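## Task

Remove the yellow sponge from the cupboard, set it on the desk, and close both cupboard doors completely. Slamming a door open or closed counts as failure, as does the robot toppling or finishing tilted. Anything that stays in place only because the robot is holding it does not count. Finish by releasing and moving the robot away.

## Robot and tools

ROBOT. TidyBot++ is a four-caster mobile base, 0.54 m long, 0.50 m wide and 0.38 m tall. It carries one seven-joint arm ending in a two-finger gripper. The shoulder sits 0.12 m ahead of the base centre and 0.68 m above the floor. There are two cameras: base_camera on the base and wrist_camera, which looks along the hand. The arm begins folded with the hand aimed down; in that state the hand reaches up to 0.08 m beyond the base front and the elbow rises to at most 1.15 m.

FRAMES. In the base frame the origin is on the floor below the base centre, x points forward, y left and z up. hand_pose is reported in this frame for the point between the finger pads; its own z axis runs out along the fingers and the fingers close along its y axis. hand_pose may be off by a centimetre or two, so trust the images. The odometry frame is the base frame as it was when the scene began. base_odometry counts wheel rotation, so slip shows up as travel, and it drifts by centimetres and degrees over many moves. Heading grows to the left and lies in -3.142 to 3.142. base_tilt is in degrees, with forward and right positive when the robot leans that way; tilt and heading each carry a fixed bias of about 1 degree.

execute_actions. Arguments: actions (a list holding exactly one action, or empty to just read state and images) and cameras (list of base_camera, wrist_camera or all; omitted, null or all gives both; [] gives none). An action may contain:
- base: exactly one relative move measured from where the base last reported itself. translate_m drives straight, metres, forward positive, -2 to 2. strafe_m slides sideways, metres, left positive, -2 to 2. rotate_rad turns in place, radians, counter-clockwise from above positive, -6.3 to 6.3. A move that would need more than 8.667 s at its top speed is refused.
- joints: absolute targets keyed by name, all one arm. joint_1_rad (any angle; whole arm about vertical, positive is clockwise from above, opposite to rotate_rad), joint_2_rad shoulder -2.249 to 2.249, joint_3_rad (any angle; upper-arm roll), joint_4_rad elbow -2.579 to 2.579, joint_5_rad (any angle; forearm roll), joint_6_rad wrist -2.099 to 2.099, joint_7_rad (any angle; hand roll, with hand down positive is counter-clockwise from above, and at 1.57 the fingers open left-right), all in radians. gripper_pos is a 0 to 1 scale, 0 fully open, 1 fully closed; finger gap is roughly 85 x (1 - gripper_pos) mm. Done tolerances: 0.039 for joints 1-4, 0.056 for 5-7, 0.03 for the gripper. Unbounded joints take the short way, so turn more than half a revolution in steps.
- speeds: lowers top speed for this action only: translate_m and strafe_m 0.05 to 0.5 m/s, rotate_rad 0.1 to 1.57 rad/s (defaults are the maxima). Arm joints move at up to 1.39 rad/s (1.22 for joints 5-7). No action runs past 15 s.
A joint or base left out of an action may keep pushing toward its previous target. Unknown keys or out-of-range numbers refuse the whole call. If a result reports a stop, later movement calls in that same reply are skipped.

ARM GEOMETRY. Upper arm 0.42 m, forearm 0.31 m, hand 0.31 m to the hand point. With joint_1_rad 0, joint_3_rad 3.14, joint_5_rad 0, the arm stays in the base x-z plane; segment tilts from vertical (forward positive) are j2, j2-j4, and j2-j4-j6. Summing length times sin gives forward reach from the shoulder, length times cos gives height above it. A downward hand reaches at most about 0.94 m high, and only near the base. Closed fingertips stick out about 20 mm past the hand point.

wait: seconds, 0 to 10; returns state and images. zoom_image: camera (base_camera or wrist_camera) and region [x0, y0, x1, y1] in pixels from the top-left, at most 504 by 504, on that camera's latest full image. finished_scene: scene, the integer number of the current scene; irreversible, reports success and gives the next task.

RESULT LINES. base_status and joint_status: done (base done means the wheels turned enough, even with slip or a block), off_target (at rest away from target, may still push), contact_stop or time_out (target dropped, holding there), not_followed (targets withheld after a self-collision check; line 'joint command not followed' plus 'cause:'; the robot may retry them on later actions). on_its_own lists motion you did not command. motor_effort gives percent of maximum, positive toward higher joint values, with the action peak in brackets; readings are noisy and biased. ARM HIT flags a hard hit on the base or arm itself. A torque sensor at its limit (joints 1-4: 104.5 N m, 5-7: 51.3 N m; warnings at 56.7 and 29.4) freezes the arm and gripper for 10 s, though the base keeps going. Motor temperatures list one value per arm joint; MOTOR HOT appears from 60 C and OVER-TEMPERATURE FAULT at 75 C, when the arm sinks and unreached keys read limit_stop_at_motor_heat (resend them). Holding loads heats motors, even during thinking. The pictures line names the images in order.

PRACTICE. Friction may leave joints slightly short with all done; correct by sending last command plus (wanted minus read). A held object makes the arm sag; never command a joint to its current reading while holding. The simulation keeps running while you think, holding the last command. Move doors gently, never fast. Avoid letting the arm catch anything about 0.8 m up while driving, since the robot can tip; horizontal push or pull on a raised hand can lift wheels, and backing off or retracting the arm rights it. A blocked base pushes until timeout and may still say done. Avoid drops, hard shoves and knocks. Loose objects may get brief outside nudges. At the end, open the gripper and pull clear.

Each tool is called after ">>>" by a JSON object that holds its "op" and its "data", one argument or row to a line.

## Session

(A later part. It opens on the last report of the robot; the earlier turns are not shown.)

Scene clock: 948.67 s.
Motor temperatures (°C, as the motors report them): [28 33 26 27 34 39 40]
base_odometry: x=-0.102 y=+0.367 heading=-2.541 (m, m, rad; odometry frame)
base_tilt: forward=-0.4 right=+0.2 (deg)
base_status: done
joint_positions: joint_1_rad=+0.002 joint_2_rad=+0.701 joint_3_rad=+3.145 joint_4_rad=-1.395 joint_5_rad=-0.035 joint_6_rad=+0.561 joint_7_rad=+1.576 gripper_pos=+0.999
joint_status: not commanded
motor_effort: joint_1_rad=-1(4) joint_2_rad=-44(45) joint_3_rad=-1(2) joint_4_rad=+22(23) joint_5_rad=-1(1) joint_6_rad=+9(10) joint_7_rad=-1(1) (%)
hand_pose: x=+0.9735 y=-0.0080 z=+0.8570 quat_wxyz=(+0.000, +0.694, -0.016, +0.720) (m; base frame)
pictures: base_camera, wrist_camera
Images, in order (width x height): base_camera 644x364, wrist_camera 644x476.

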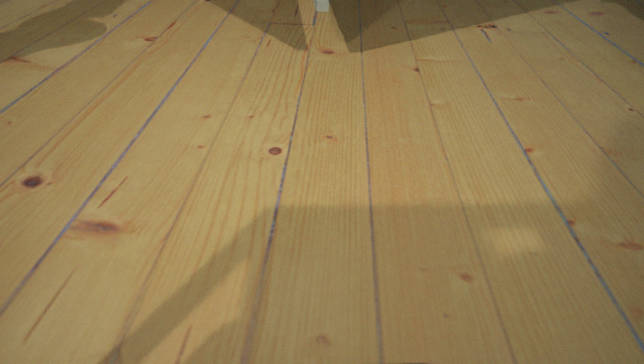

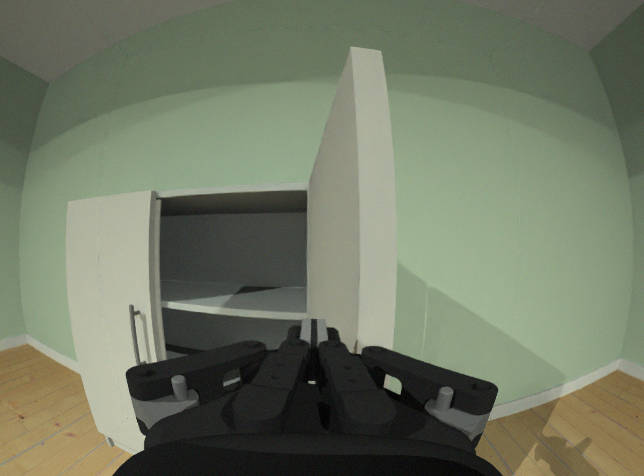

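>>> {"op": "execute_actions", "data": {
  "actions": [
    {"base":{"strafe_m":-0.2},"speeds":{"strafe_m":0.25}}
  ],
  "cameras": []
}}

>>> {"op": "execute_actions", "data": {
  "actions": [
    {"base":{"translate_m":0.3},"speeds":{"translate_m":0.2}}
  ],
  "cameras": ["wrist_camera"]
}}

>>> {"op": "execute_actions", "data": {
  "actions": [
    {"base":{"strafe_m":0.3},"speeds":{"strafe_m":0.05}}
  ]
}}

Scene clock: 955.23 s.
Motor temperatures (°C, as the motors report them): [28 33 26 27 34 39 40]
base_odometry: x=-0.215 y=+0.532 heading=-2.541 (m, m, rad; odometry frame)
base_tilt: forward=-0.4 right=+0.1 (deg)
base_status: done
joint_positions: joint_1_rad=+0.002 joint_2_rad=+0.701 joint_3_rad=+3.145 joint_4_rad=-1.395 joint_5_rad=-0.035 joint_6_rad=+0.561 joint_7_rad=+1.576 gripper_pos=+0.999
joint_status: not commanded
motor_effort: joint_1_rad=-1(4) joint_2_rad=-44(45) joint_3_rad=-1(3) joint_4_rad=+22(23) joint_5_rad=-1(0) joint_6_rad=+9(9) joint_7_rad=-1(1) (%)
hand_pose: x=+0.9735 y=-0.0083 z=+0.8570 quat_wxyz=(+0.000, +0.694, -0.016, +0.720) (m; base frame)
pictures: none
No camera images: the call's "cameras" was empty. Leave "cameras" out to get every camera's image.

Scene clock: 957.53 s.
Motor temperatures (°C, as the motors report them): [28 33 26 27 34 39 40]
base_odometry: x=-0.463 y=+0.363 heading=-2.541 (m, m, rad; odometry frame)
base_tilt: forward=-0.4 right=+0.2 (deg)
base_status: done
joint_positions: joint_1_rad=+0.002 joint_2_rad=+0.701 joint_3_rad=+3.145 joint_4_rad=-1.395 joint_5_rad=-0.035 joint_6_rad=+0.561 joint_7_rad=+1.576 gripper_pos=+0.999
joint_status: not commanded
motor_effort: joint_1_rad=+0(1) joint_2_rad=-44(47) joint_3_rad=-1(1) joint_4_rad=+22(23) joint_5_rad=-1(1) joint_6_rad=+9(10) joint_7_rad=-1(1) (%)
hand_pose: x=+0.9735 y=-0.0083 z=+0.8570 quat_wxyz=(+0.000, +0.694, -0.016, +0.720) (m; base frame)
pictures: wrist_camera
Images, in order (width x height): wrist_camera 644x476.

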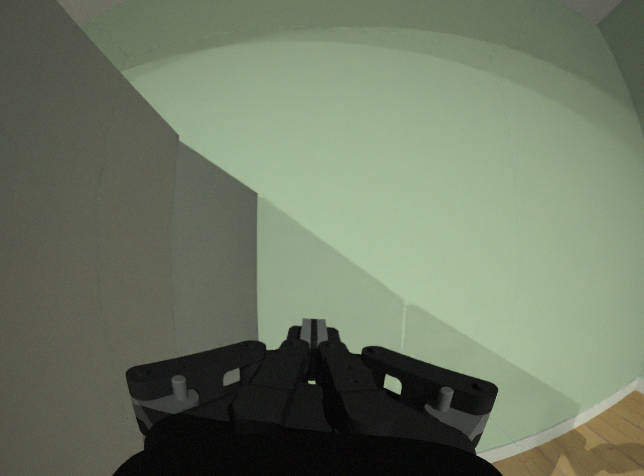

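Scene clock: 964.03 s.
Motor temperatures (°C, as the motors report them): [28 33 26 27 34 39 40]
base_odometry: x=-0.293 y=+0.115 heading=-2.541 (m, m, rad; odometry frame)
base_tilt: forward=-0.4 right=+0.1 (deg)
base_status: done
joint_positions: joint_1_rad=+0.000 joint_2_rad=+0.701 joint_3_rad=+3.145 joint_4_rad=-1.395 joint_5_rad=-0.035 joint_6_rad=+0.561 joint_7_rad=+1.576 gripper_pos=+0.999
joint_status: not commanded
motor_effort: joint_1_rad=+1(4) joint_2_rad=-45(45) joint_3_rad=+0(3) joint_4_rad=+23(22) joint_5_rad=-1(0) joint_6_rad=+9(10) joint_7_rad=-1(1) (%)
hand_pose: x=+0.9735 y=-0.0059 z=+0.8570 quat_wxyz=(-0.001, +0.694, -0.015, +0.720) (m; base frame)
pictures: base_camera, wrist_camera
Images, in order (width x height): base_camera 644x364, wrist_camera 644x476.

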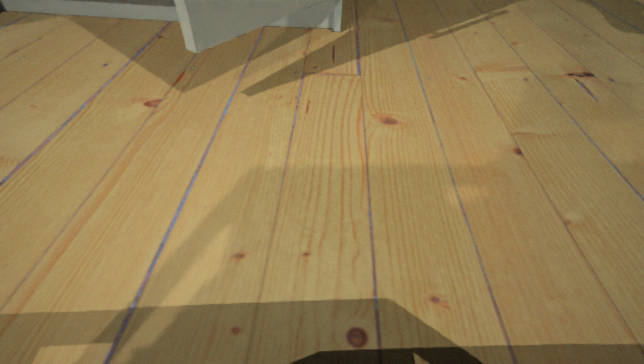

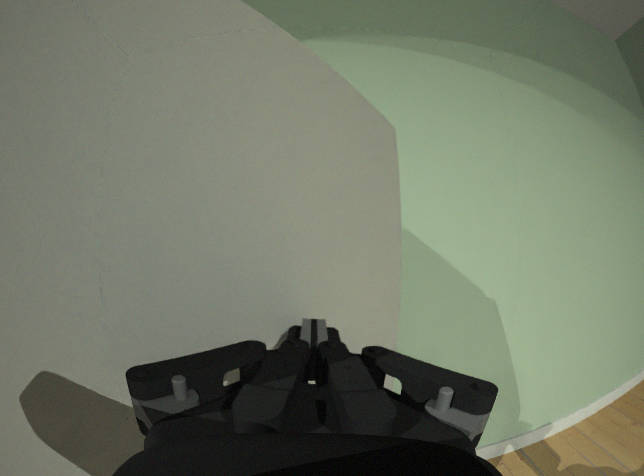

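>>> {"op": "execute_actions", "data": {
  "actions": [
    {"base":{"strafe_m":0.18},"speeds":{"strafe_m":0.05}}
  ],
  "cameras": []
}}

>>> {"op": "execute_actions", "data": {
  "actions": [
    {"base":{"translate_m":0.1},"speeds":{"translate_m":0.05}}
  ]
}}

Scene clock: 972.57 s.
Motor temperatures (°C, as the motors report them): [28 33 26 27 34 39 40]
base_odometry: x=-0.191 y=-0.033 heading=-2.541 (m, m, rad; odometry frame)
base_tilt: forward=-0.4 right=+0.1 (deg)
base_status: done
joint_positions: joint_1_rad=+0.001 joint_2_rad=+0.701 joint_3_rad=+3.145 joint_4_rad=-1.395 joint_5_rad=-0.035 joint_6_rad=+0.561 joint_7_rad=+1.576 gripper_pos=+0.999
joint_status: not commanded
motor_effort: joint_1_rad=+0(4) joint_2_rad=-44(45) joint_3_rad=-1(4) joint_4_rad=+22(23) joint_5_rad=-1(1) joint_6_rad=+9(9) joint_7_rad=-1(1) (%)
hand_pose: x=+0.9735 y=-0.0068 z=+0.8570 quat_wxyz=(+0.000, +0.694, -0.015, +0.720) (m; base frame)
pictures: none
No camera images: the call's "cameras" was empty. Leave "cameras" out to get every camera's image.

Scene clock: 975.07 s.
Motor temperatures (°C, as the motors report them): [28 33 26 27 34 39 40]
base_odometry: x=-0.274 y=-0.090 heading=-2.541 (m, m, rad; odometry frame)
base_tilt: forward=-0.4 right=+0.1 (deg)
base_status: done
joint_positions: joint_1_rad=+0.001 joint_2_rad=+0.700 joint_3_rad=+3.145 joint_4_rad=-1.395 joint_5_rad=-0.035 joint_6_rad=+0.561 joint_7_rad=+1.576 gripper_pos=+0.999
joint_status: not commanded
motor_effort: joint_1_rad=+0(1) joint_2_rad=-44(47) joint_3_rad=-1(1) joint_4_rad=+22(25) joint_5_rad=-1(1) joint_6_rad=+9(9) joint_7_rad=-1(1) (%)
hand_pose: x=+0.9733 y=-0.0068 z=+0.8572 quat_wxyz=(+0.000, +0.694, -0.015, +0.720) (m; base frame)
pictures: base_camera, wrist_camera
Images, in order (width x height): base_camera 644x364, wrist_camera 644x476.

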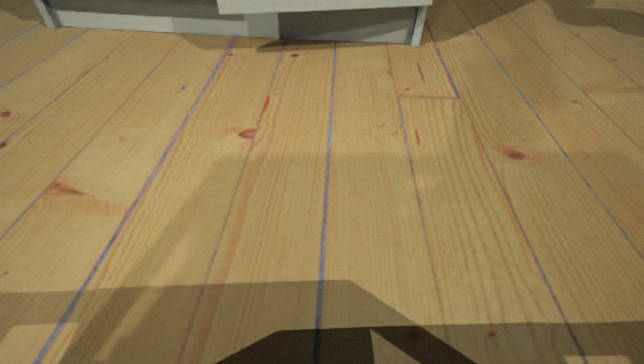

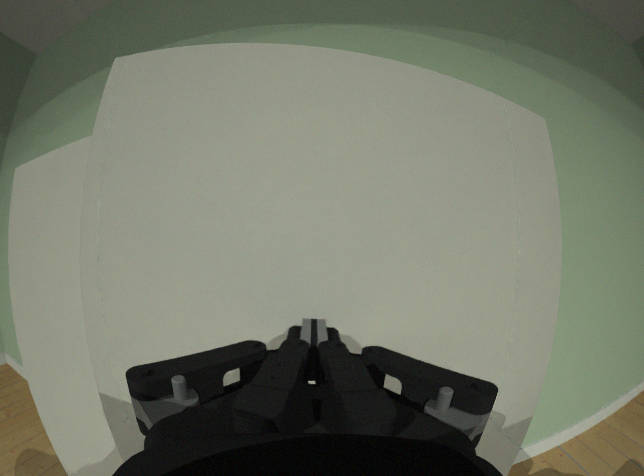

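>>> {"op": "execute_actions", "data": {
  "actions": [
    {"base":{"translate_m":0.05},"speeds":{"translate_m":0.05}}
  ]
}}

Scene clock: 979.47 s.
Motor temperatures (°C, as the motors report them): [28 33 26 27 34 39 40]
base_odometry: x=-0.315 y=-0.118 heading=-2.541 (m, m, rad; odometry frame)
base_tilt: forward=-0.4 right=+0.1 (deg)
base_status: done
joint_positions: joint_1_rad=+0.001 joint_2_rad=+0.700 joint_3_rad=+3.145 joint_4_rad=-1.396 joint_5_rad=-0.035 joint_6_rad=+0.561 joint_7_rad=+1.576 gripper_pos=+0.999
joint_status: not commanded
motor_effort: joint_1_rad=+0(1) joint_2_rad=-44(47) joint_3_rad=-1(1) joint_4_rad=+22(24) joint_5_rad=-1(1) joint_6_rad=+9(9) joint_7_rad=-1(1) (%)
hand_pose: x=+0.9733 y=-0.0068 z=+0.8570 quat_wxyz=(+0.000, +0.694, -0.015, +0.720) (m; base frame)
pictures: base_camera, wrist_camera
Images, in order (width x height): base_camera 644x364, wrist_camera 644x476.

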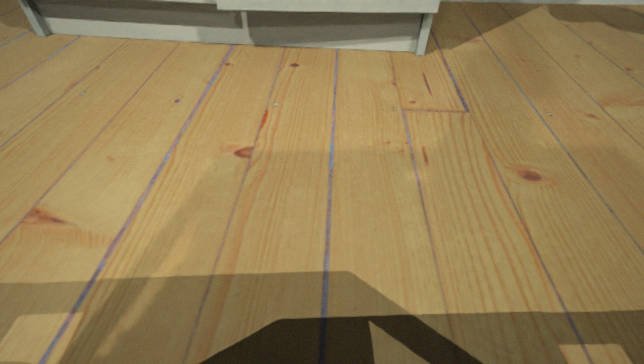

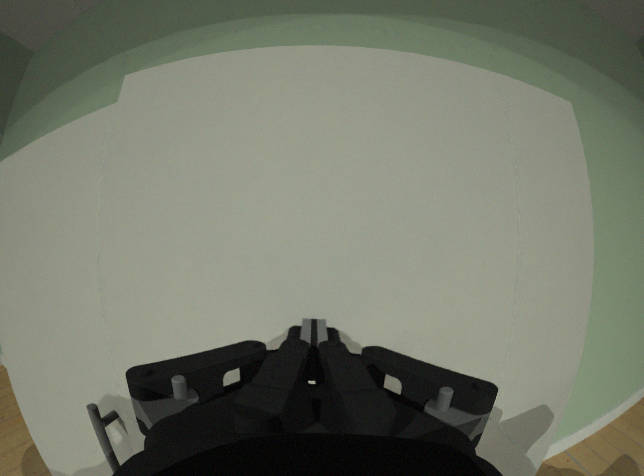

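>>> {"op": "execute_actions", "data": {
  "actions": [
    {"base":{"translate_m":0.035},"speeds":{"translate_m":0.05}}
  ],
  "cameras": []
}}

>>> {"op": "execute_actions", "data": {
  "actions": [
    {"base":{"translate_m":-0.4}}
  ]
}}

Scene clock: 983.60 s.
Motor temperatures (°C, as the motors report them): [28 33 26 27 34 39 40]
base_odometry: x=-0.344 y=-0.138 heading=-2.541 (m, m, rad; odometry frame)
base_tilt: forward=-0.4 right=+0.2 (deg)
base_status: done
joint_positions: joint_1_rad=+0.001 joint_2_rad=+0.688 joint_3_rad=+3.145 joint_4_rad=-1.411 joint_5_rad=-0.035 joint_6_rad=+0.561 joint_7_rad=+1.576 gripper_pos=+0.999
joint_status: not commanded
motor_effort: joint_1_rad=+0(1) joint_2_rad=-43(47) joint_3_rad=-1(1) joint_4_rad=+24(33) joint_5_rad=-1(0) joint_6_rad=+9(11) joint_7_rad=-1(1) (%)
hand_pose: x=+0.9689 y=-0.0068 z=+0.8586 quat_wxyz=(+0.000, +0.695, -0.015, +0.719) (m; base frame)
pictures: none
No camera images: the call's "cameras" was empty. Leave "cameras" out to get every camera's image.

Scene clock: 985.87 s.
Motor temperatures (°C, as the motors report them): [28 33 26 27 34 39 40]
base_odometry: x=-0.014 y=+0.088 heading=-2.541 (m, m, rad; odometry frame)
base_tilt: forward=-0.4 right=+0.2 (deg)
base_status: done
joint_positions: joint_1_rad=+0.001 joint_2_rad=+0.693 joint_3_rad=+3.145 joint_4_rad=-1.406 joint_5_rad=-0.035 joint_6_rad=+0.561 joint_7_rad=+1.576 gripper_pos=+0.999
joint_status: not commanded
motor_effort: joint_1_rad=+0(2) joint_2_rad=-44(47) joint_3_rad=-1(2) joint_4_rad=+22(24) joint_5_rad=-1(1) joint_6_rad=+9(9) joint_7_rad=-1(1) (%)
hand_pose: x=+0.9704 y=-0.0067 z=+0.8571 quat_wxyz=(+0.000, +0.695, -0.015, +0.718) (m; base frame)
pictures: base_camera, wrist_camera
Images, in order (width x height): base_camera 644x364, wrist_camera 644x476.

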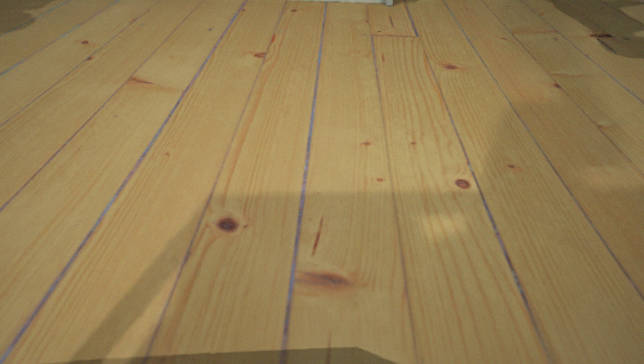

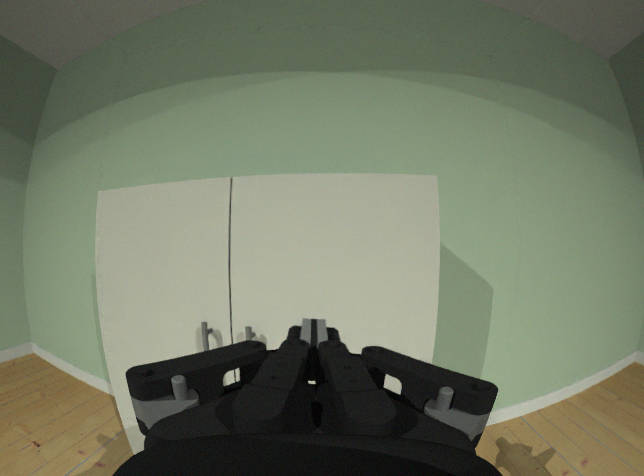

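Both flush; the stop was felt.

>>> {"op": "finished_scene", "data": {
  "scene": 1
}}

The scene is finished: the task was done.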